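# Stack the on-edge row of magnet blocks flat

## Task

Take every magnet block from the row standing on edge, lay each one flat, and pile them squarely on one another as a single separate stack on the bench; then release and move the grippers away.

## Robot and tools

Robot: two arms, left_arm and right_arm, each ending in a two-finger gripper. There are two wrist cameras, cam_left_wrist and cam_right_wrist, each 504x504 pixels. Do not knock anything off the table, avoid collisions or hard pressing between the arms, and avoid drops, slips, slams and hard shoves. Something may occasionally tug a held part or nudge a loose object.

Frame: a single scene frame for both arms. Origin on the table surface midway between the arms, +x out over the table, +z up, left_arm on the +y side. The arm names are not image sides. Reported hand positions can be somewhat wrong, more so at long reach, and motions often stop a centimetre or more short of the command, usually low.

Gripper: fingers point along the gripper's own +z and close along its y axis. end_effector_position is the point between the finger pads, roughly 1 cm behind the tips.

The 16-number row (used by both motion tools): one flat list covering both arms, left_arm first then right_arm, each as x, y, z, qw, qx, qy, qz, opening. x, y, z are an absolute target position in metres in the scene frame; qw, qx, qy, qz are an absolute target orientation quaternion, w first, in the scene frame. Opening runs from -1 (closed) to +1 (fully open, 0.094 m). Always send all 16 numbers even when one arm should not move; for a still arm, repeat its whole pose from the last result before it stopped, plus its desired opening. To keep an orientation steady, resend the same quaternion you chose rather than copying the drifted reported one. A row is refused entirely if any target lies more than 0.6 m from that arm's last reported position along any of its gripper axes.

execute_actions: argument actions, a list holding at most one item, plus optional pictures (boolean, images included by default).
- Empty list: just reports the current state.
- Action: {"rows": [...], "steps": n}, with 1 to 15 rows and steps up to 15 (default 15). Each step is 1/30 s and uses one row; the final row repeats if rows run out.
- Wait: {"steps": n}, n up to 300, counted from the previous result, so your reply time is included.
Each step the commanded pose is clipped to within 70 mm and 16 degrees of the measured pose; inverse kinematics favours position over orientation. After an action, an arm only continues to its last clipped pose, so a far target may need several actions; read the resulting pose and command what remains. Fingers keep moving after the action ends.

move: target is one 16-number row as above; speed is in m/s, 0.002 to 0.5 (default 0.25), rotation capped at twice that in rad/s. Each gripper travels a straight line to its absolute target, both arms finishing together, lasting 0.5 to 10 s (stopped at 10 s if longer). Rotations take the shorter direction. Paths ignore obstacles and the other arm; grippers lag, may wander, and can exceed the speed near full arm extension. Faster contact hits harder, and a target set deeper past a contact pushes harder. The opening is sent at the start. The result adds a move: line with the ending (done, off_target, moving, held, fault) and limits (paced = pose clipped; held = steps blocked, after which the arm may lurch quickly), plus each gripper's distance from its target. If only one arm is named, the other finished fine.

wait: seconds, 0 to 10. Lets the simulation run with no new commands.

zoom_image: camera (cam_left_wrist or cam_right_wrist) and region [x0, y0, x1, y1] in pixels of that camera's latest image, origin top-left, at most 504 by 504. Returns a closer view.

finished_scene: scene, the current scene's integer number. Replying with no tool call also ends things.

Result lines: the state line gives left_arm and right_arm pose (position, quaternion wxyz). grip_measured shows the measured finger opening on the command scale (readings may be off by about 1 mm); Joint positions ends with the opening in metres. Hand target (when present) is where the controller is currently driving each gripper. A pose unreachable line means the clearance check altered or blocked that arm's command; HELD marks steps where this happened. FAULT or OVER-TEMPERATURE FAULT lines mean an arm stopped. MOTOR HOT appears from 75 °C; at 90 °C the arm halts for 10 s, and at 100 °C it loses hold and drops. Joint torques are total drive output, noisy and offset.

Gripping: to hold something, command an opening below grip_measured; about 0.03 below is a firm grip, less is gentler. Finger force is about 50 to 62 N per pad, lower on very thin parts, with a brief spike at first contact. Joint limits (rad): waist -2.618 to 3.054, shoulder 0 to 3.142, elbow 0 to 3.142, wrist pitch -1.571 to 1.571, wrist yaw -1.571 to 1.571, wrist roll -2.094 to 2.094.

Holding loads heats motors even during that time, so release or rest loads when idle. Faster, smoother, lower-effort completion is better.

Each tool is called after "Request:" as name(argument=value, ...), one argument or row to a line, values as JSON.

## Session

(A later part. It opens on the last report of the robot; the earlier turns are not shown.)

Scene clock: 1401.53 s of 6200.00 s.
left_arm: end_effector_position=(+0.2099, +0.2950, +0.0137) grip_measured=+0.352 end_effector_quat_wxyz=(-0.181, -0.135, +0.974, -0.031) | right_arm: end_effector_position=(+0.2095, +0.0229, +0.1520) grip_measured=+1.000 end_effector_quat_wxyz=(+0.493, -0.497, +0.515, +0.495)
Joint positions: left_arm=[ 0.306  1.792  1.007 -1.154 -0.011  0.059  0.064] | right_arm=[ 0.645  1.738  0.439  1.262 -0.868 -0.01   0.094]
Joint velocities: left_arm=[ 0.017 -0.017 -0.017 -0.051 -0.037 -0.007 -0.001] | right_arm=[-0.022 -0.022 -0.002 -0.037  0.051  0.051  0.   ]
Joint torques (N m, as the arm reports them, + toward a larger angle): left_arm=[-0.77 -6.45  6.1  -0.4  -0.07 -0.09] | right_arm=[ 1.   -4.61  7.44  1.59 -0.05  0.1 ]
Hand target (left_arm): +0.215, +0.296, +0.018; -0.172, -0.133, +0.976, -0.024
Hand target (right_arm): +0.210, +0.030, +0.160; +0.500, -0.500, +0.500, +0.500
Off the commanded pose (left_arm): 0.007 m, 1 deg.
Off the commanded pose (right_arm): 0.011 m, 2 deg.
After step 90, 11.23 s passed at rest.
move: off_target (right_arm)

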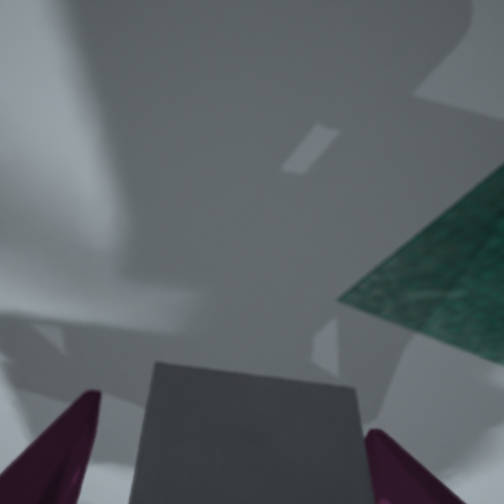

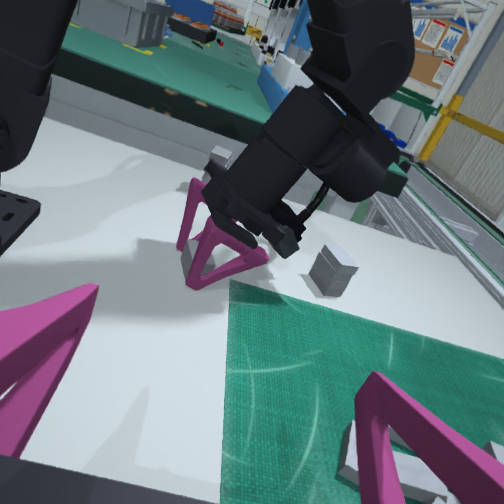

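Request:
move(
  target=[0.2175,0.297,0.020,-0.1721,-0.1328,0.9758,-0.0234,0.35,0.21,0.03,0.16,0.5,-0.5,0.5,0.5,1],
  speed=0.01,
)

Scene clock: 1406.63 s of 6200.00 s.
left_arm: end_effector_position=(+0.2099, +0.2950, +0.0137) grip_measured=+0.352 end_effector_quat_wxyz=(-0.181, -0.135, +0.974, -0.030) | right_arm: end_effector_position=(+0.2095, +0.0229, +0.1520) grip_measured=+1.000 end_effector_quat_wxyz=(+0.493, -0.497, +0.515, +0.495)
Joint positions: left_arm=[ 0.306  1.792  1.007 -1.154 -0.011  0.058  0.064] | right_arm=[ 0.645  1.738  0.439  1.262 -0.868 -0.01   0.094]
Joint velocities: left_arm=[-0.012  0.012  0.012 -0.022  0.022 -0.022  0.001] | right_arm=[-0.007  0.007 -0.002 -0.022 -0.037  0.037  0.   ]
Joint torques (N m, as the arm reports them, + toward a larger angle): left_arm=[-0.92 -6.27  7.1  -0.5  -0.08 -0.06] | right_arm=[ 0.97 -4.67  7.39  1.58 -0.08  0.1 ]
Hand target (left_arm): +0.217, +0.297, +0.020; -0.172, -0.133, +0.976, -0.024
Hand target (right_arm): +0.210, +0.030, +0.160; +0.500, -0.500, +0.500, +0.500
Off the commanded pose (left_arm): 0.010 m, 1 deg.
Off the commanded pose (right_arm): 0.011 m, 2 deg.
After step 90, 0.17 s passed at rest.
move: off_target (right_arm)

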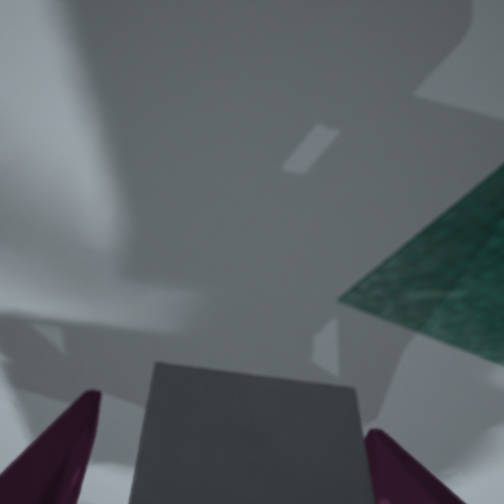

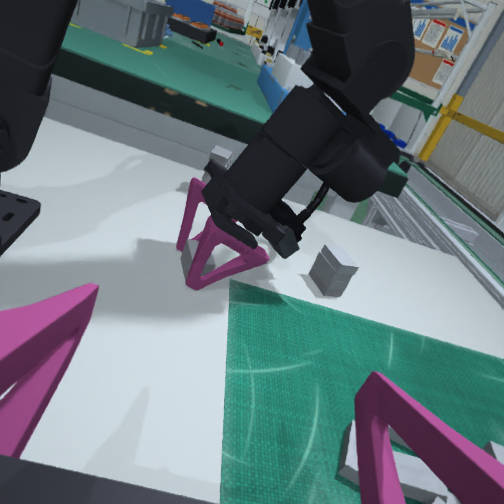

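Request:
move(
  target=[0.219,0.2975,0.0215,-0.1721,-0.1328,0.9758,-0.0234,0.35,0.21,0.03,0.16,0.5,-0.5,0.5,0.5,1],
  speed=0.01,
)

Scene clock: 1412.30 s of 6200.00 s.
left_arm: end_effector_position=(+0.2133, +0.2962, +0.0159) grip_measured=+0.352 end_effector_quat_wxyz=(-0.177, -0.135, +0.974, -0.030) | right_arm: end_effector_position=(+0.2095, +0.0229, +0.1520) grip_measured=+1.000 end_effector_quat_wxyz=(+0.493, -0.497, +0.515, +0.495)
Joint positions: left_arm=[ 0.306  1.792  1.02  -1.159 -0.011  0.058  0.064] | right_arm=[ 0.645  1.738  0.439  1.262 -0.868 -0.01   0.094]
Joint velocities: left_arm=[-0.002 -0.017 -0.007 -0.037 -0.022  0.037 -0.   ] | right_arm=[-0.012  0.007 -0.022 -0.066 -0.022  0.007  0.   ]
Joint torques (N m, as the arm reports them, + toward a larger angle): left_arm=[-0.85 -6.05  6.86 -0.49 -0.07 -0.07] | right_arm=[ 1.02 -4.69  7.45  1.58 -0.03  0.11]
Hand target (left_arm): +0.219, +0.297, +0.021; -0.172, -0.133, +0.976, -0.023
Hand target (right_arm): +0.210, +0.030, +0.160; +0.500, -0.500, +0.500, +0.500
Off the commanded pose (left_arm): 0.008 m, 1 deg.
Off the commanded pose (right_arm): 0.011 m, 2 deg.
After step 90, 0.73 s passed at rest.
move: off_target (right_arm)

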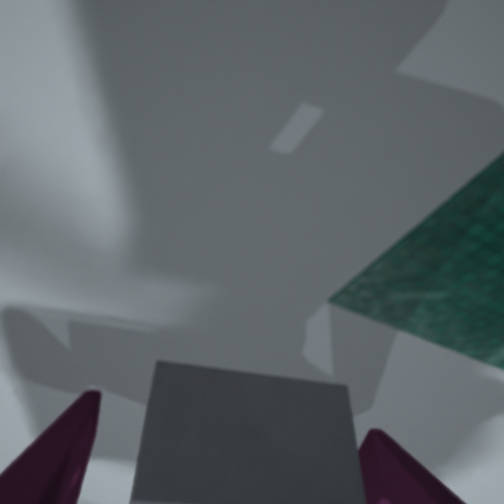

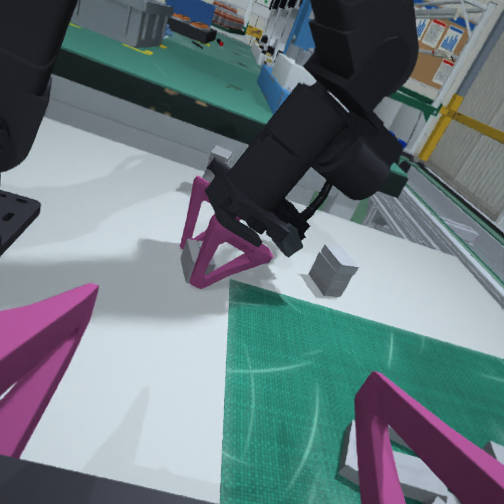

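Request:
zoom_image(
  camera="cam_right_wrist",
  region=[150,200,260,310],
)

Region (150, 200, 260, 310) of cam_right_wrist's 504x504 image, scaled by 4.582, with more detail than that image has.

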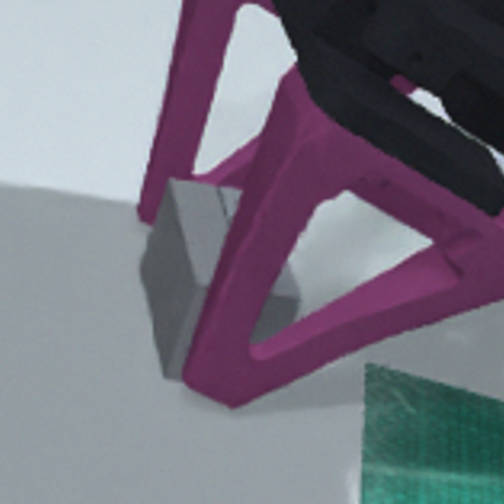

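Request:
execute_actions(
  actions=[
    {"rows":[[0.216,0.2968,0.018,-0.1721,-0.1328,0.9758,-0.0234,0.15,0.21,0.03,0.16,0.5,-0.5,0.5,0.5,1],[0.216,0.2968,0.018,-0.1721,-0.1328,0.9758,-0.0234,0.15,0.21,0.03,0.16,0.5,-0.5,0.5,0.5,1],[0.216,0.2968,0.018,-0.1721,-0.1328,0.9758,-0.0234,0.0,0.21,0.03,0.16,0.5,-0.5,0.5,0.5,1],[0.216,0.2968,0.018,-0.1721,-0.1328,0.9758,-0.0234,0.0,0.21,0.03,0.16,0.5,-0.5,0.5,0.5,1],[0.216,0.2968,0.018,-0.1721,-0.1328,0.9758,-0.0234,-0.06,0.21,0.03,0.16,0.5,-0.5,0.5,0.5,1],[0.216,0.2968,0.018,-0.1721,-0.1328,0.9758,-0.0234,-0.06,0.21,0.03,0.16,0.5,-0.5,0.5,0.5,1],[0.216,0.2968,0.018,-0.1721,-0.1328,0.9758,-0.0234,-0.1,0.21,0.03,0.16,0.5,-0.5,0.5,0.5,1],[0.216,0.2968,0.018,-0.1721,-0.1328,0.9758,-0.0234,-0.1,0.21,0.03,0.16,0.5,-0.5,0.5,0.5,1],[0.216,0.2968,0.018,-0.1721,-0.1328,0.9758,-0.0234,-0.15,0.21,0.03,0.16,0.5,-0.5,0.5,0.5,1]],"steps":15},
  ],
)

Request:
move(
  target=[0.22,0.298,0.10,-0.1721,-0.1328,0.9758,-0.0234,-0.15,0.21,0.03,0.16,0.5,-0.5,0.5,0.5,1],
  speed=0.12,
)

Request:
zoom_image(
  camera="cam_right_wrist",
  region=[150,130,290,270],
)

Scene clock: 1425.10 s of 6200.00 s.
left_arm: end_effector_position=(+0.2131, +0.2961, +0.0160) grip_measured=-0.111 end_effector_quat_wxyz=(-0.177, -0.135, +0.974, -0.030) | right_arm: end_effector_position=(+0.2095, +0.0229, +0.1520) grip_measured=+1.000 end_effector_quat_wxyz=(+0.493, -0.497, +0.515, +0.495)
Joint positions: left_arm=[ 0.306  1.792  1.02  -1.16  -0.011  0.058  0.042] | right_arm=[ 0.645  1.738  0.439  1.262 -0.868 -0.01   0.094]
Joint velocities: left_arm=[-0.012  0.007  0.012  0.022 -0.022  0.051 -0.   ] | right_arm=[ 0.002 -0.002 -0.002 -0.022 -0.007 -0.022  0.   ]
Joint torques (N m, as the arm reports them, + toward a larger angle): left_arm=[-0.84 -6.36  5.2  -0.35 -0.07 -0.06] | right_arm=[ 0.99 -4.69  7.39  1.57 -0.07  0.11]
Hand target (left_arm): +0.216, +0.297, +0.018; -0.172, -0.133, +0.976, -0.023
Hand target (right_arm): +0.210, +0.030, +0.160; +0.500, -0.500, +0.500, +0.500
Off the commanded pose (left_arm): 0.004 m, 1 deg.
Off the commanded pose (right_arm): 0.011 m, 2 deg.
Steps of this call (steps 1 to 90: nothing new was sent; then 9.30 s passed at rest; steps 91 to 105: all 15 steps of this action). Readings (end_effector_position):
91: left_arm (+0.2131, +0.2961, +0.0160) | right_arm (+0.2095, +0.0229, +0.1520)
92: left_arm (+0.2131, +0.2961, +0.0160) | right_arm (+0.2095, +0.0229, +0.1520)
94: left_arm (+0.2131, +0.2961, +0.0160) | right_arm (+0.2095, +0.0229, +0.1520)
98: left_arm (+0.2131, +0.2961, +0.0160) | right_arm (+0.2095, +0.0229, +0.1520)
105: the state above

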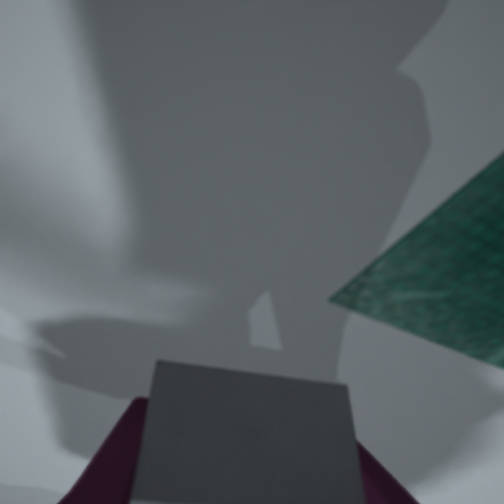

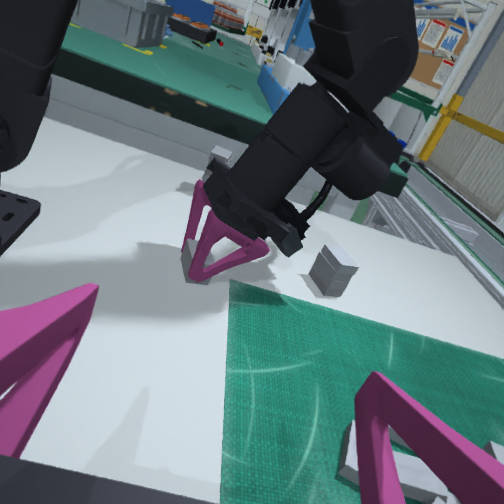

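Scene clock: 1426.63 s of 6200.00 s.
left_arm: end_effector_position=(+0.2179, +0.2977, +0.0866) grip_measured=-0.111 end_effector_quat_wxyz=(-0.184, -0.135, +0.973, -0.031) | right_arm: end_effector_position=(+0.2095, +0.0229, +0.1520) grip_measured=+1.000 end_effector_quat_wxyz=(+0.493, -0.497, +0.515, +0.495)
Joint positions: left_arm=[ 0.306  1.72   1.231 -1.457 -0.011  0.058  0.042] | right_arm=[ 0.645  1.738  0.439  1.262 -0.868 -0.01   0.094]
Joint velocities: left_arm=[-0.012 -0.002  0.007 -0.022 -0.022 -0.007 -0.001] | right_arm=[-0.017 -0.012 -0.017 -0.022 -0.051 -0.037  0.   ]
Joint torques (N m, as the arm reports them, + toward a larger angle): left_arm=[-0.9  -8.16  7.72 -0.65 -0.08 -0.09] | right_arm=[ 1.   -4.58  7.38  1.6  -0.08  0.1 ]
Hand target (left_arm): +0.220, +0.298, +0.100; -0.172, -0.133, +0.976, -0.023
Hand target (right_arm): +0.210, +0.030, +0.160; +0.500, -0.500, +0.500, +0.500
Off the commanded pose (left_arm): 0.014 m, 2 deg.
Off the commanded pose (right_arm): 0.011 m, 2 deg.
move: off_target (left_arm, right_arm)

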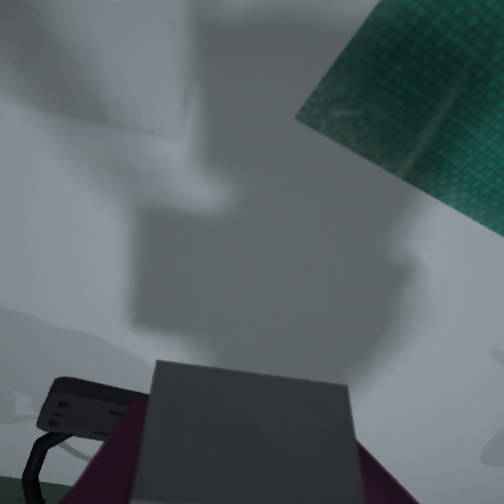

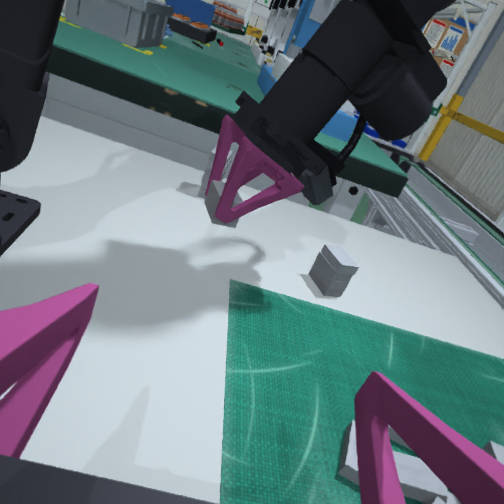

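Region (150, 130, 290, 270) of cam_right_wrist's 504x504 image, scaled by 3.600, with more detail than that image has.

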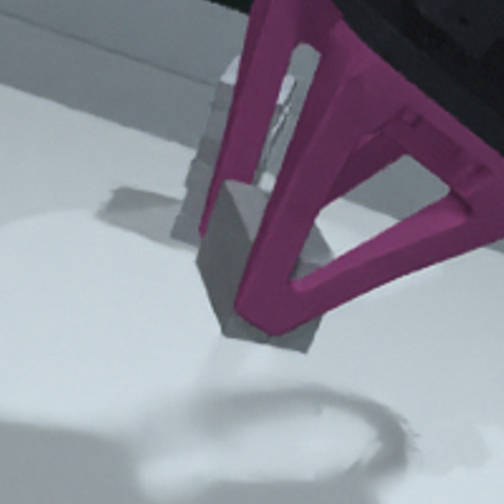

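Request:
move(
  target=[0.380,0.354,0.125,0.5665,-0.1281,0.8091,0.0897,-0.15,0.21,0.03,0.16,0.5,-0.5,0.5,0.5,1],
  speed=0.3,
)

Scene clock: 1434.17 s of 6200.00 s.
left_arm: end_effector_position=(+0.3726, +0.3502, +0.1014) grip_measured=-0.111 end_effector_quat_wxyz=(+0.532, -0.140, +0.831, +0.079) | right_arm: end_effector_position=(+0.2095, +0.0229, +0.1520) grip_measured=+1.000 end_effector_quat_wxyz=(+0.493, -0.497, +0.515, +0.495)
Joint positions: left_arm=[ 0.326  1.359  0.376  0.548  0.038 -0.002  0.042] | right_arm=[ 0.645  1.738  0.439  1.262 -0.868 -0.01   0.094]
Joint velocities: left_arm=[-0.002  0.007  0.007  0.037  0.037 -0.037  0.   ] | right_arm=[ 0.007  0.007  0.002  0.007 -0.051 -0.037  0.   ]
Joint torques (N m, as the arm reports them, + toward a larger angle): left_arm=[ 0.47 -3.26  6.66  2.28  0.05 -0.06] | right_arm=[ 1.04 -4.74  7.45  1.59 -0.06  0.1 ]
Hand target (left_arm): +0.381, +0.355, +0.122; +0.566, -0.137, +0.808, +0.083
Hand target (right_arm): +0.210, +0.030, +0.160; +0.500, -0.500, +0.500, +0.500
Off the commanded pose (left_arm): 0.025 m, 5 deg.
Off the commanded pose (right_arm): 0.011 m, 2 deg.
After step 90, 0.90 s passed at rest.
move: off_target (left_arm, right_arm)

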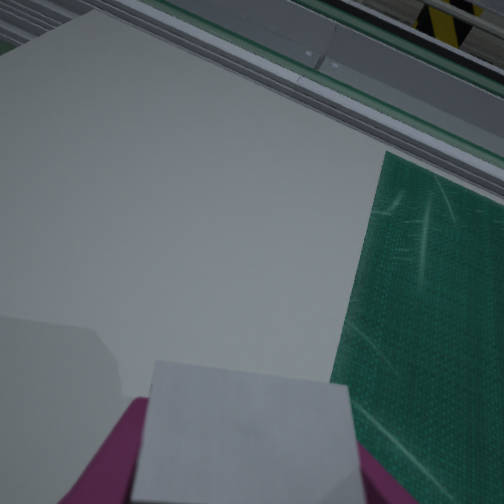

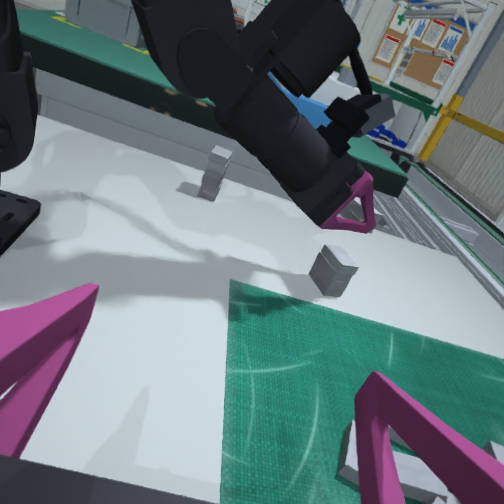

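Request:
move(
  target=[0.383,0.3528,0.088,0.5979,-0.1245,0.7862,0.0947,-0.15,0.21,0.03,0.16,0.5,-0.5,0.5,0.5,1],
  speed=0.04,
)

Scene clock: 1443.10 s of 6200.00 s.
left_arm: end_effector_position=(+0.3770, +0.3518, +0.0685) grip_measured=-0.111 end_effector_quat_wxyz=(+0.567, -0.134, +0.808, +0.086) | right_arm: end_effector_position=(+0.2095, +0.0229, +0.1520) grip_measured=+1.000 end_effector_quat_wxyz=(+0.493, -0.497, +0.515, +0.495)
Joint positions: left_arm=[0.326 1.646 0.274 1.022 0.038 0.    0.042] | right_arm=[ 0.645  1.738  0.439  1.262 -0.868 -0.01   0.094]
Joint velocities: left_arm=[ 0.002  0.012 -0.007 -0.007  0.007 -0.007  0.   ] | right_arm=[ 0.002 -0.007  0.007  0.066 -0.066  0.022  0.   ]
Joint torques (N m, as the arm reports them, + toward a larger angle): left_arm=[-0.41 -4.17  4.49  2.31  0.    0.05] | right_arm=[ 0.96 -4.65  7.45  1.58 -0.06  0.13]
Hand target (left_arm): +0.383, +0.353, +0.087; +0.597, -0.125, +0.787, +0.093
Hand target (right_arm): +0.210, +0.030, +0.160; +0.500, -0.500, +0.500, +0.500
Off the commanded pose (left_arm): 0.020 m, 5 deg.
Off the commanded pose (right_arm): 0.011 m, 2 deg.
After step 90, 3.33 s passed at rest.
move: off_target (left_arm, right_arm)

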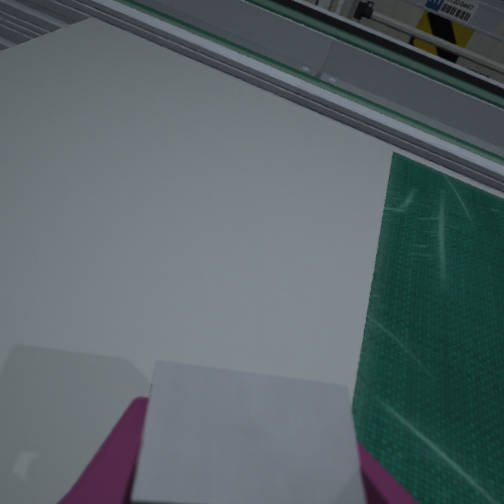

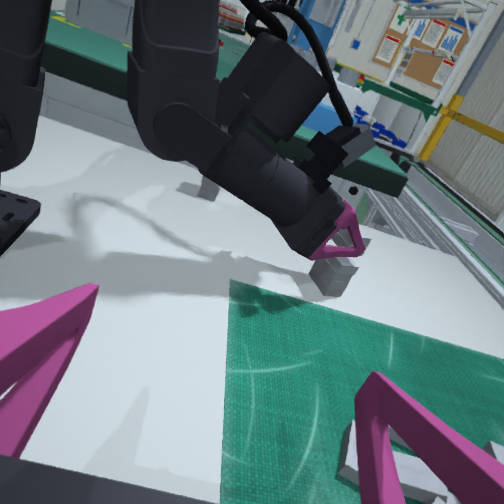

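Request:
zoom_image(
  camera="cam_right_wrist",
  region=[280,190,400,310],
)

Region (280, 190, 400, 310) of cam_right_wrist's 504x504 image, scaled by 4.200, with more detail than that image has.

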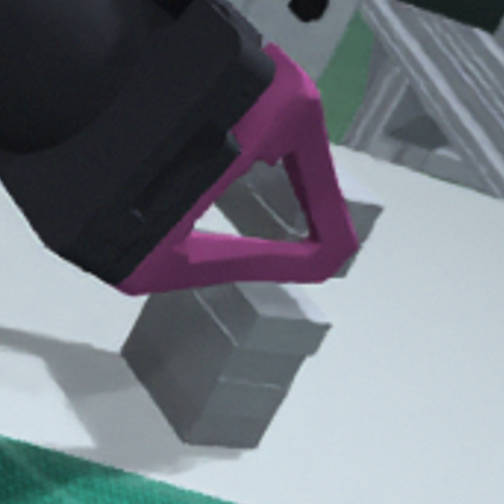

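Request:
move(
  target=[0.383,0.3522,0.081,0.5979,-0.1245,0.7862,0.0947,-0.15,0.21,0.03,0.16,0.5,-0.5,0.5,0.5,1],
  speed=0.02,
)

Request:
zoom_image(
  camera="cam_right_wrist",
  region=[280,190,400,310],
)

Scene clock: 1468.00 s of 6200.00 s.
left_arm: end_effector_position=(+0.3787, +0.3525, +0.0648) grip_measured=-0.111 end_effector_quat_wxyz=(+0.569, -0.133, +0.806, +0.087) | right_arm: end_effector_position=(+0.2095, +0.0229, +0.1520) grip_measured=+1.000 end_effector_quat_wxyz=(+0.493, -0.497, +0.515, +0.495)
Joint positions: left_arm=[0.326 1.686 0.274 1.069 0.038 0.    0.042] | right_arm=[ 0.645  1.738  0.439  1.262 -0.868 -0.01   0.094]
Joint velocities: left_arm=[ 0.007  0.017 -0.012  0.022  0.066 -0.051 -0.001] | right_arm=[-0.017 -0.012 -0.002  0.007 -0.066 -0.037  0.   ]
Joint torques (N m, as the arm reports them, + toward a larger angle): left_arm=[-0.7  -4.42  3.6   2.31 -0.02  0.03] | right_arm=[ 1.02 -4.57  7.43  1.59 -0.05  0.08]
Hand target (left_arm): +0.383, +0.352, +0.081; +0.597, -0.125, +0.787, +0.094
Hand target (right_arm): +0.210, +0.030, +0.160; +0.500, -0.500, +0.500, +0.500
Off the commanded pose (left_arm): 0.017 m, 4 deg.
Off the commanded pose (right_arm): 0.011 m, 2 deg.
After step 90, 19.73 s passed at rest.
move: off_target (left_arm, right_arm)

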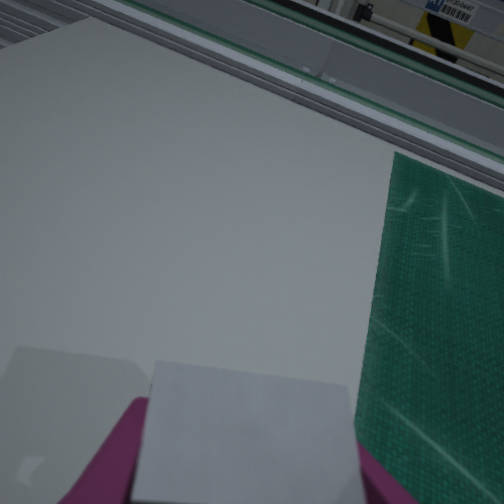

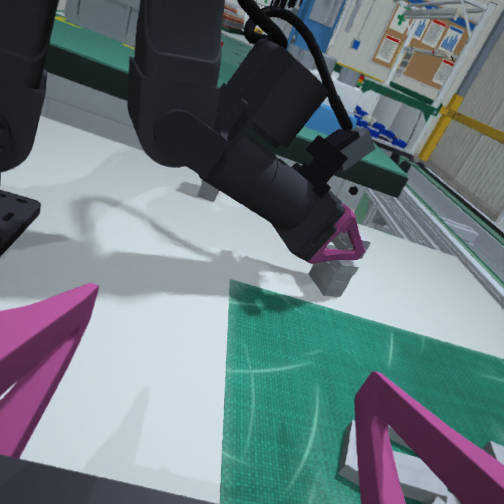

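Region (280, 190, 400, 310) of cam_right_wrist's 504x504 image, scaled by 4.200, with more detail than that image has.

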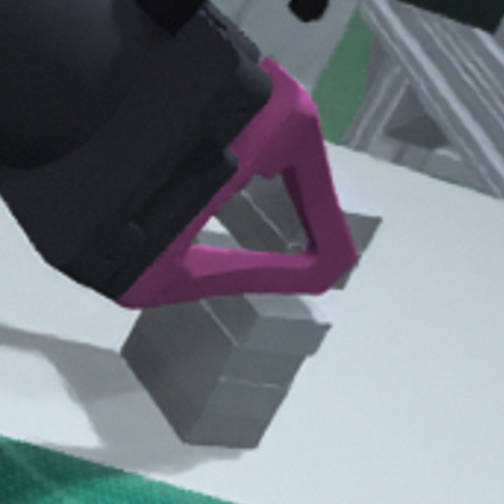

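Request:
move(
  target=[0.381,0.3505,0.076,0.5979,-0.1245,0.7862,0.0947,-0.15,0.21,0.03,0.16,0.5,-0.5,0.5,0.5,1],
  speed=0.015,
)

Request:
zoom_image(
  camera="cam_right_wrist",
  region=[290,210,390,310],
)

Scene clock: 1474.90 s of 6200.00 s.
left_arm: end_effector_position=(+0.3748, +0.3510, +0.0584) grip_measured=-0.111 end_effector_quat_wxyz=(+0.568, -0.134, +0.808, +0.086) | right_arm: end_effector_position=(+0.2095, +0.0229, +0.1520) grip_measured=+1.000 end_effector_quat_wxyz=(+0.493, -0.497, +0.515, +0.495)
Joint positions: left_arm=[0.326 1.715 0.254 1.113 0.038 0.    0.042] | right_arm=[ 0.645  1.738  0.439  1.262 -0.868 -0.01   0.094]
Joint velocities: left_arm=[ 0.012 -0.032 -0.002 -0.007 -0.022 -0.007 -0.   ] | right_arm=[-0.012 -0.012 -0.017  0.081  0.051  0.007  0.   ]
Joint torques (N m, as the arm reports them, + toward a larger angle): left_arm=[-1.04 -4.31  3.74  2.31 -0.08  0.03] | right_arm=[ 1.01 -4.69  7.4   1.59 -0.06  0.09]
Hand target (left_arm): +0.381, +0.350, +0.076; +0.597, -0.125, +0.787, +0.094
Hand target (right_arm): +0.210, +0.030, +0.160; +0.500, -0.500, +0.500, +0.500
Off the commanded pose (left_arm): 0.019 m, 4 deg.
Off the commanded pose (right_arm): 0.011 m, 2 deg.
After step 90, 1.30 s passed at rest.
move: off_target (left_arm, right_arm)

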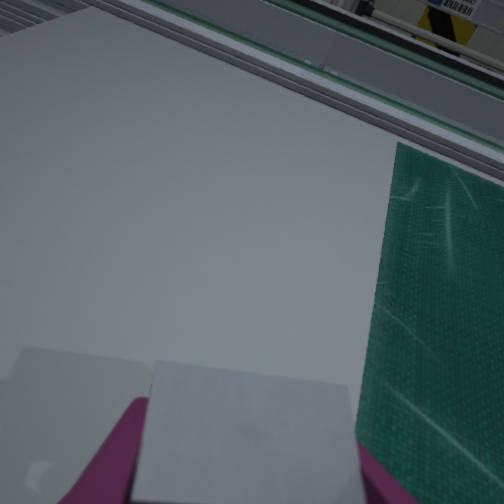

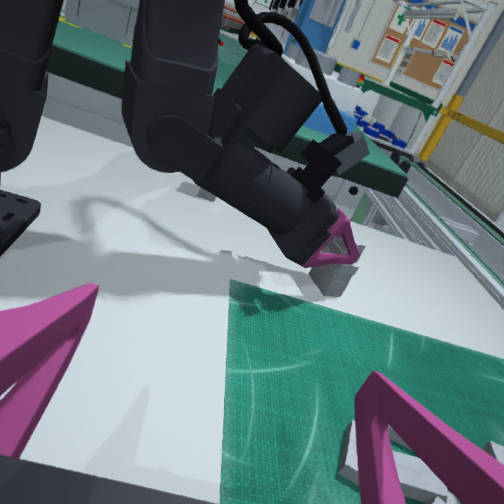

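Region (290, 210, 390, 310) of cam_right_wrist's 504x504 image, scaled by 5.040, with more detail than that image has.

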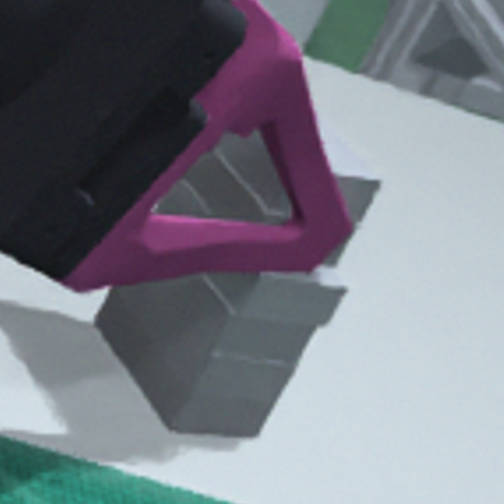

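Request:
zoom_image(
  camera="cam_right_wrist",
  region=[315,230,375,290],
)

Region (315, 230, 375, 290) of cam_right_wrist's 504x504 image, scaled by 8.400, with more detail than that image has.

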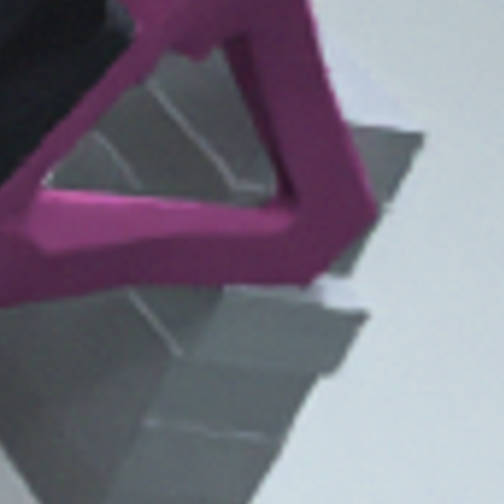

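Request:
move(
  target=[0.386,0.3495,0.078,0.5979,-0.1245,0.7862,0.0947,-0.15,0.21,0.03,0.16,0.5,-0.5,0.5,0.5,1],
  speed=0.01,
)

Scene clock: 1496.97 s of 6200.00 s.
left_arm: end_effector_position=(+0.3747, +0.3483, +0.0554) grip_measured=-0.111 end_effector_quat_wxyz=(+0.563, -0.133, +0.811, +0.086) | right_arm: end_effector_position=(+0.2095, +0.0229, +0.1520) grip_measured=+1.000 end_effector_quat_wxyz=(+0.493, -0.497, +0.515, +0.495)
Joint positions: left_arm=[ 0.314  1.715  0.254  1.101  0.029 -0.001  0.042] | right_arm=[ 0.645  1.738  0.439  1.262 -0.868 -0.01   0.094]
Joint velocities: left_arm=[ 0.002 -0.002 -0.002  0.007  0.022 -0.037 -0.   ] | right_arm=[ 0.002 -0.022 -0.007  0.022  0.007 -0.037  0.   ]
Joint torques (N m, as the arm reports them, + toward a larger angle): left_arm=[-1.1  -4.63  5.08  2.3  -0.09  0.03] | right_arm=[ 0.99 -4.66  7.49  1.57 -0.07  0.11]
Hand target (left_arm): +0.385, +0.349, +0.078; +0.597, -0.125, +0.787, +0.094
Hand target (right_arm): +0.210, +0.030, +0.160; +0.500, -0.500, +0.500, +0.500
Off the commanded pose (left_arm): 0.025 m, 5 deg.
Off the commanded pose (right_arm): 0.011 m, 2 deg.
After step 90, 15.07 s passed at rest.
move: off_target (left_arm, right_arm)

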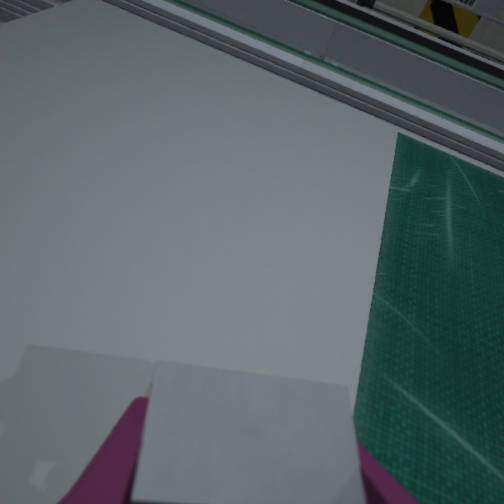

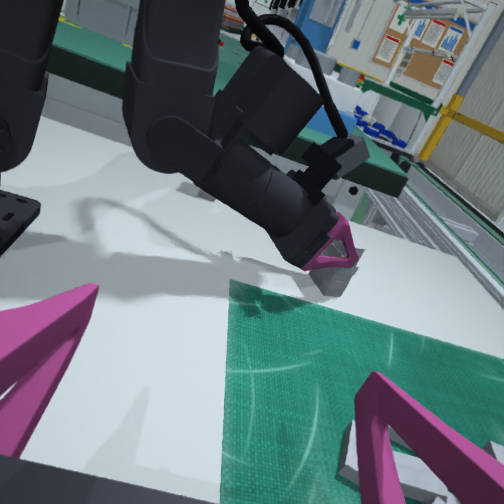

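Request:
zoom_image(
  camera="cam_right_wrist",
  region=[315,230,375,290],
)

Region (315, 230, 375, 290) of cam_right_wrist's 504x504 image, scaled by 8.400, with more detail than that image has.

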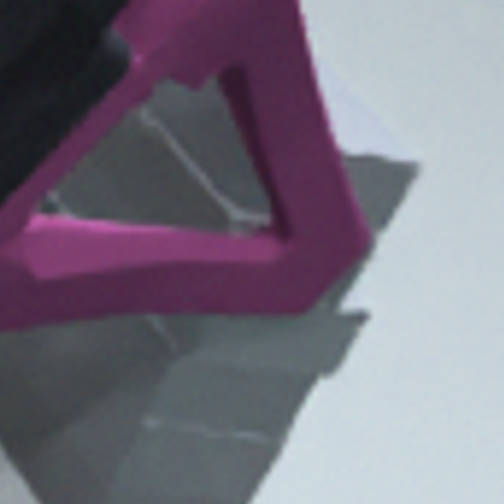

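Request:
move(
  target=[0.390,0.351,0.083,0.5979,-0.1245,0.7862,0.0947,-0.15,0.21,0.03,0.16,0.5,-0.5,0.5,0.5,1],
  speed=0.01,
)

Request:
zoom_image(
  camera="cam_right_wrist",
  region=[315,230,375,290],
)

Scene clock: 1508.03 s of 6200.00 s.
left_arm: end_effector_position=(+0.3747, +0.3483, +0.0547) grip_measured=-0.111 end_effector_quat_wxyz=(+0.561, -0.133, +0.812, +0.085) | right_arm: end_effector_position=(+0.2095, +0.0229, +0.1520) grip_measured=+1.000 end_effector_quat_wxyz=(+0.493, -0.497, +0.515, +0.495)
Joint positions: left_arm=[ 0.314  1.715  0.256  1.096  0.028 -0.001  0.042] | right_arm=[ 0.645  1.738  0.439  1.262 -0.868 -0.01   0.094]
Joint velocities: left_arm=[ 0.002  0.002 -0.012 -0.037 -0.037  0.007  0.   ] | right_arm=[-0.017 -0.017  0.007  0.007  0.051  0.007  0.   ]
Joint torques (N m, as the arm reports them, + toward a larger angle): left_arm=[-1.09 -6.54  6.69  1.94 -0.09 -0.01] | right_arm=[ 1.01 -4.54  7.4   1.58 -0.05  0.12]
Hand target (left_arm): +0.389, +0.351, +0.083; +0.598, -0.125, +0.786, +0.094
Hand target (right_arm): +0.210, +0.030, +0.160; +0.500, -0.500, +0.500, +0.500
Off the commanded pose (left_arm): 0.032 m, 5 deg.
Off the commanded pose (right_arm): 0.011 m, 2 deg.
After step 90, 3.33 s passed at rest.
move: off_target (left_arm, right_arm)

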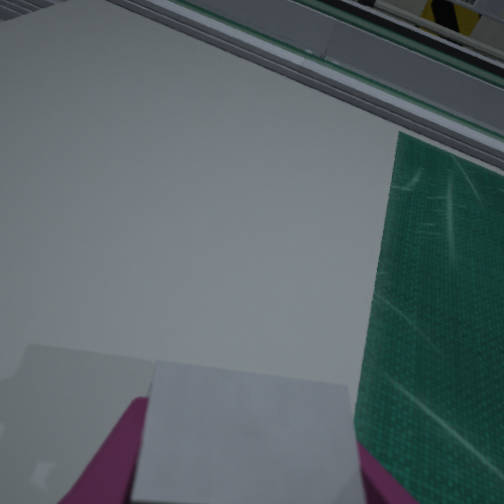

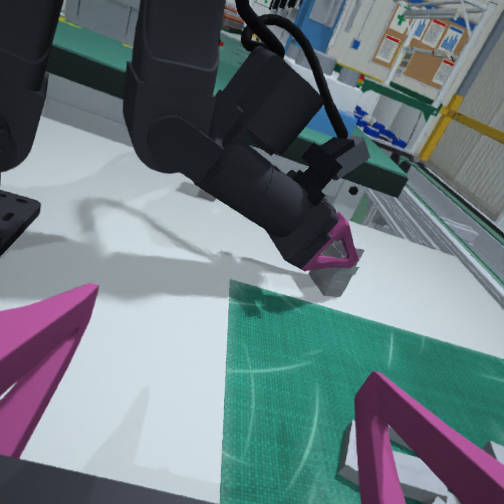

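Region (315, 230, 375, 290) of cam_right_wrist's 504x504 image, scaled by 8.400, with more detail than that image has.

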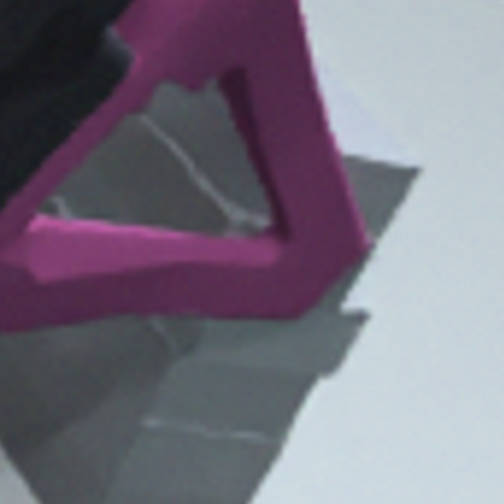

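Request:
move(
  target=[0.390,0.351,0.098,0.5979,-0.1245,0.7862,0.0947,-0.15,0.21,0.03,0.16,0.5,-0.5,0.5,0.5,1],
  speed=0.03,
)

Scene clock: 1521.57 s of 6200.00 s.
left_arm: end_effector_position=(+0.3750, +0.3485, +0.0657) grip_measured=-0.111 end_effector_quat_wxyz=(+0.557, -0.134, +0.815, +0.085) | right_arm: end_effector_position=(+0.2095, +0.0229, +0.1520) grip_measured=+1.000 end_effector_quat_wxyz=(+0.493, -0.497, +0.515, +0.495)
Joint positions: left_arm=[ 0.314  1.622  0.274  0.973  0.028 -0.001  0.042] | right_arm=[ 0.645  1.738  0.439  1.262 -0.868 -0.01   0.094]
Joint velocities: left_arm=[-0.012  0.002  0.002 -0.007 -0.007  0.051 -0.   ] | right_arm=[ 0.002  0.002 -0.022  0.037  0.022 -0.007  0.   ]
Joint torques (N m, as the arm reports them, + toward a larger angle): left_arm=[-1.08 -6.82  7.18  2.04 -0.08  0.01] | right_arm=[ 1.01 -4.69  7.39  1.6  -0.08  0.09]
Hand target (left_arm): +0.389, +0.351, +0.099; +0.598, -0.125, +0.786, +0.094
Hand target (right_arm): +0.210, +0.030, +0.160; +0.500, -0.500, +0.500, +0.500
Off the commanded pose (left_arm): 0.036 m, 6 deg.
Off the commanded pose (right_arm): 0.011 m, 2 deg.
After step 90, 8.70 s passed at rest.
move: off_target (left_arm, right_arm)

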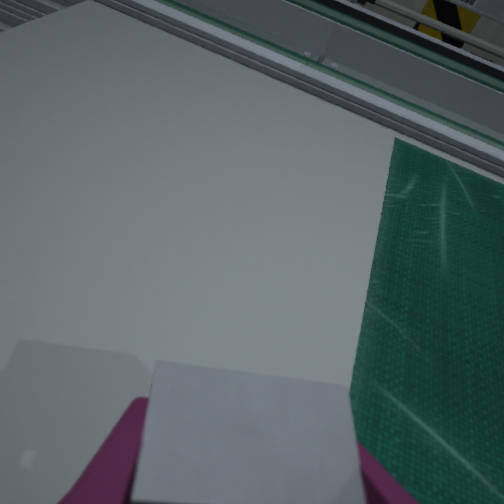

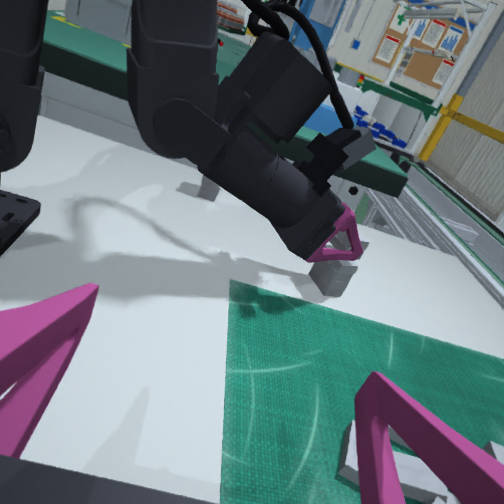

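Request:
move(
  target=[0.387,0.3505,0.080,0.5979,-0.1245,0.7862,0.0947,-0.15,0.21,0.03,0.16,0.5,-0.5,0.5,0.5,1],
  speed=0.02,
)

Scene clock: 1528.83 s of 6200.00 s.
left_arm: end_effector_position=(+0.3793, +0.3500, +0.0602) grip_measured=-0.111 end_effector_quat_wxyz=(+0.565, -0.133, +0.810, +0.086) | right_arm: end_effector_position=(+0.2095, +0.0229, +0.1520) grip_measured=+1.000 end_effector_quat_wxyz=(+0.493, -0.497, +0.515, +0.495)
Joint positions: left_arm=[ 0.314  1.703  0.274  1.075  0.028 -0.001  0.042] | right_arm=[ 0.645  1.738  0.439  1.262 -0.868 -0.01   0.094]
Joint velocities: left_arm=[ 0.012  0.002 -0.002  0.007 -0.037  0.022 -0.   ] | right_arm=[-0.007  0.007  0.002 -0.007 -0.022 -0.022  0.   ]
Joint torques (N m, as the arm reports them, + toward a larger angle): left_arm=[-0.87 -4.44  4.3   2.32 -0.05  0.03] | right_arm=[ 0.96 -4.66  7.39  1.59 -0.05  0.12]
Hand target (left_arm): +0.387, +0.350, +0.079; +0.597, -0.125, +0.787, +0.094
Hand target (right_arm): +0.210, +0.030, +0.160; +0.500, -0.500, +0.500, +0.500
Off the commanded pose (left_arm): 0.021 m, 5 deg.
Off the commanded pose (right_arm): 0.011 m, 2 deg.
After step 90, 1.33 s passed at rest.
move: off_target (left_arm, right_arm)

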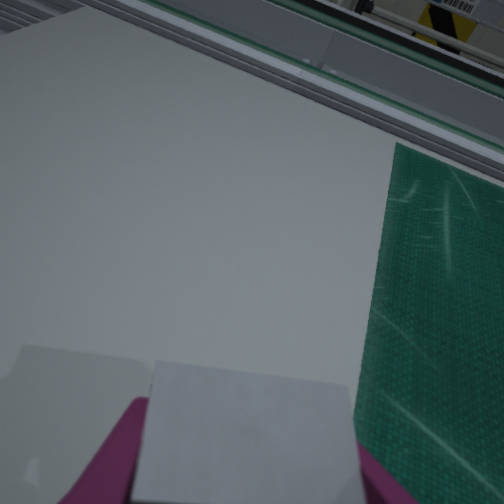

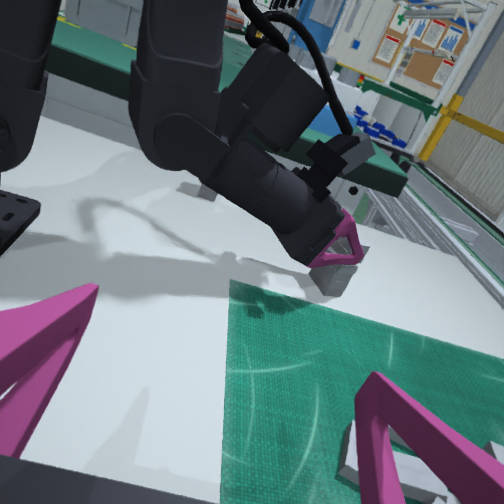

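Request:
move(
  target=[0.389,0.351,0.075,0.5979,-0.1245,0.7862,0.0947,-0.15,0.21,0.03,0.16,0.5,-0.5,0.5,0.5,1],
  speed=0.01,
)

Request:
zoom_image(
  camera="cam_right_wrist",
  region=[315,230,375,290],
)

Scene clock: 1537.10 s of 6200.00 s.
left_arm: end_effector_position=(+0.3802, +0.3503, +0.0550) grip_measured=-0.111 end_effector_quat_wxyz=(+0.565, -0.133, +0.810, +0.086) | right_arm: end_effector_position=(+0.2095, +0.0229, +0.1520) grip_measured=+1.000 end_effector_quat_wxyz=(+0.493, -0.497, +0.515, +0.495)
Joint positions: left_arm=[ 0.314  1.743  0.274  1.115  0.028 -0.001  0.042] | right_arm=[ 0.645  1.738  0.439  1.262 -0.868 -0.01   0.094]
Joint velocities: left_arm=[-0.012  0.017  0.012  0.022  0.007  0.037 -0.001] | right_arm=[ 0.007 -0.012 -0.007 -0.007 -0.037 -0.037  0.   ]
Joint torques (N m, as the arm reports them, + toward a larger angle): left_arm=[-1.01 -4.6   4.41  2.31 -0.07  0.02] | right_arm=[ 1.01 -4.65  7.43  1.57 -0.06  0.08]
Hand target (left_arm): +0.389, +0.351, +0.075; +0.597, -0.125, +0.787, +0.094
Hand target (right_arm): +0.210, +0.030, +0.160; +0.500, -0.500, +0.500, +0.500
Off the commanded pose (left_arm): 0.022 m, 5 deg.
Off the commanded pose (right_arm): 0.011 m, 2 deg.
After step 90, 1.00 s passed at rest.
move: off_target (left_arm, right_arm)

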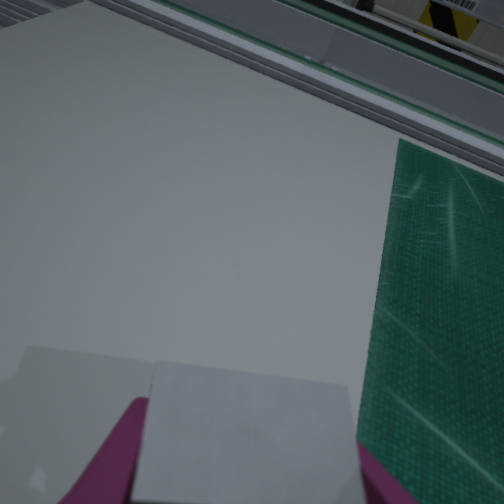

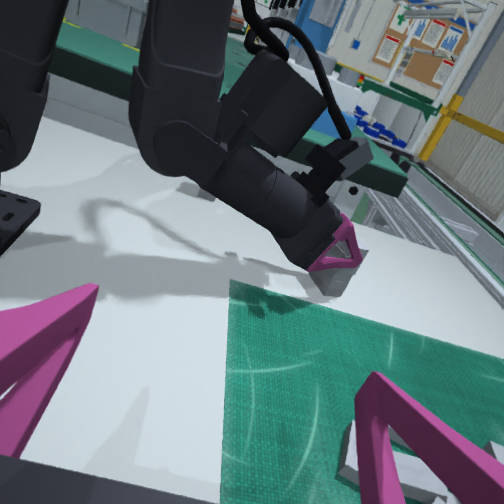

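Region (315, 230, 375, 290) of cam_right_wrist's 504x504 image, scaled by 8.400, with more detail than that image has.

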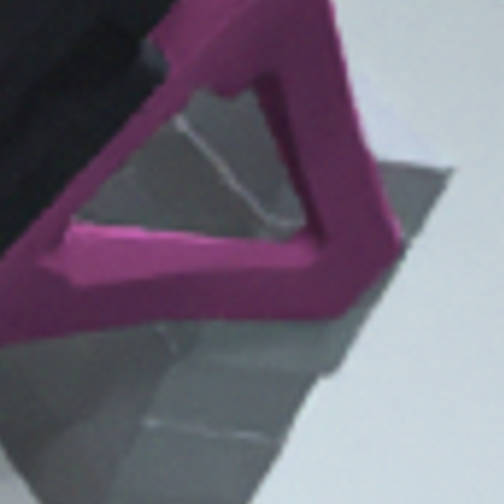

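Request:
execute_actions(
  actions=[
    {"rows":[[0.389,0.351,0.073,0.5979,-0.1245,0.7862,0.0947,-0.15,0.21,0.03,0.16,0.5,-0.5,0.5,0.5,1],[0.389,0.351,0.073,0.5979,-0.1245,0.7862,0.0947,-0.15,0.21,0.03,0.16,0.5,-0.5,0.5,0.5,1],[0.389,0.351,0.073,0.5979,-0.1245,0.7862,0.0947,-0.15,0.21,0.03,0.16,0.5,-0.5,0.5,0.5,1],[0.389,0.351,0.073,0.5979,-0.1245,0.7862,0.0947,-0.15,0.21,0.03,0.16,0.5,-0.5,0.5,0.5,1],[0.389,0.351,0.073,0.5979,-0.1245,0.7862,0.0947,-0.09,0.21,0.03,0.16,0.5,-0.5,0.5,0.5,1],[0.389,0.351,0.073,0.5979,-0.1245,0.7862,0.0947,-0.09,0.21,0.03,0.16,0.5,-0.5,0.5,0.5,1],[0.389,0.351,0.073,0.5979,-0.1245,0.7862,0.0947,-0.05,0.21,0.03,0.16,0.5,-0.5,0.5,0.5,1],[0.389,0.351,0.073,0.5979,-0.1245,0.7862,0.0947,-0.05,0.21,0.03,0.16,0.5,-0.5,0.5,0.5,1],[0.389,0.351,0.073,0.5979,-0.1245,0.7862,0.0947,0.0,0.21,0.03,0.16,0.5,-0.5,0.5,0.5,1],[0.389,0.351,0.073,0.5979,-0.1245,0.7862,0.0947,0.0,0.21,0.03,0.16,0.5,-0.5,0.5,0.5,1],[0.389,0.351,0.073,0.5979,-0.1245,0.7862,0.0947,0.3,0.21,0.03,0.16,0.5,-0.5,0.5,0.5,1]],"steps":15},
  ],
)

Request:
zoom_image(
  camera="cam_right_wrist",
  region=[290,210,390,310],
)

Scene clock: 1544.40 s of 6200.00 s.
left_arm: end_effector_position=(+0.3836, +0.3515, +0.0631) grip_measured=+0.297 end_effector_quat_wxyz=(+0.582, -0.130, +0.798, +0.089) | right_arm: end_effector_position=(+0.2095, +0.0229, +0.1520) grip_measured=+1.000 end_effector_quat_wxyz=(+0.493, -0.497, +0.515, +0.495)
Joint positions: left_arm=[ 0.314  1.755  0.274  1.168  0.028 -0.001  0.061] | right_arm=[ 0.645  1.738  0.439  1.262 -0.868 -0.01   0.094]
Joint velocities: left_arm=[ 0.002 -0.032 -0.017  0.007  0.037  0.007  0.001] | right_arm=[-0.022 -0.007  0.012 -0.022 -0.037  0.022  0.   ]
Joint torques (N m, as the arm reports them, + toward a larger angle): left_arm=[-0.91 -4.2   4.35  1.94 -0.05  0.02] | right_arm=[ 0.98 -4.63  7.32  1.59 -0.07  0.08]
Hand target (left_arm): +0.389, +0.351, +0.073; +0.598, -0.125, +0.786, +0.094
Hand target (right_arm): +0.210, +0.030, +0.160; +0.500, -0.500, +0.500, +0.500
Off the commanded pose (left_arm): 0.011 m, 2 deg.
Off the commanded pose (right_arm): 0.011 m, 2 deg.
Steps of this call (steps 1 to 90: nothing new was sent; then 3.80 s passed at rest; steps 91 to 105: all 15 steps of this action). Readings (end_effector_position):
91: left_arm (+0.3803, +0.3504, +0.0549) | right_arm (+0.2095, +0.0229, +0.1520)
92: left_arm (+0.3805, +0.3504, +0.0548) | right_arm (+0.2095, +0.0229, +0.1520)
94: left_arm (+0.3808, +0.3505, +0.0549) | right_arm (+0.2095, +0.0229, +0.1520)
98: left_arm (+0.3816, +0.3508, +0.0567) | right_arm (+0.2095, +0.0229, +0.1520)
105: the state above

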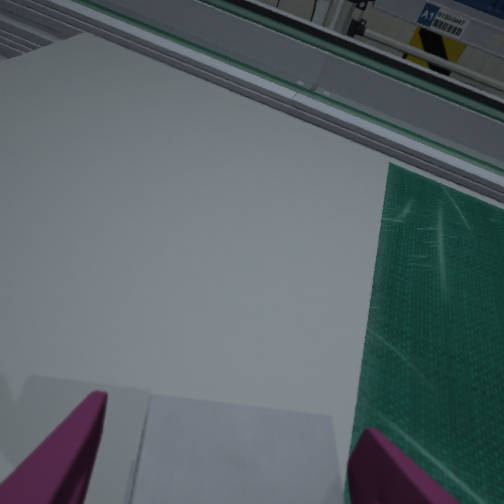

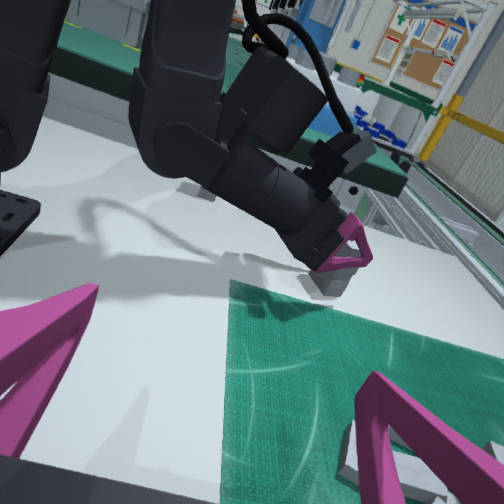

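Region (290, 210, 390, 310) of cam_right_wrist's 504x504 image, scaled by 5.040, with more detail than that image has.

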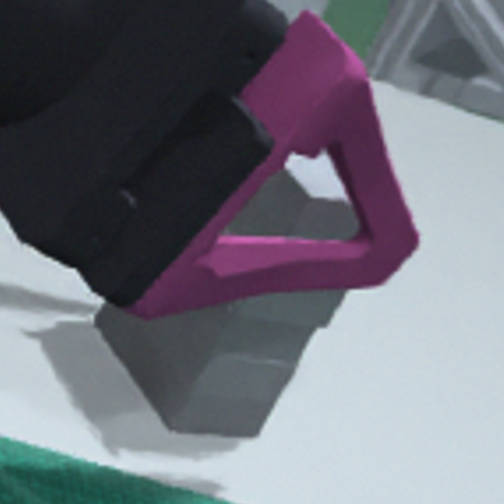

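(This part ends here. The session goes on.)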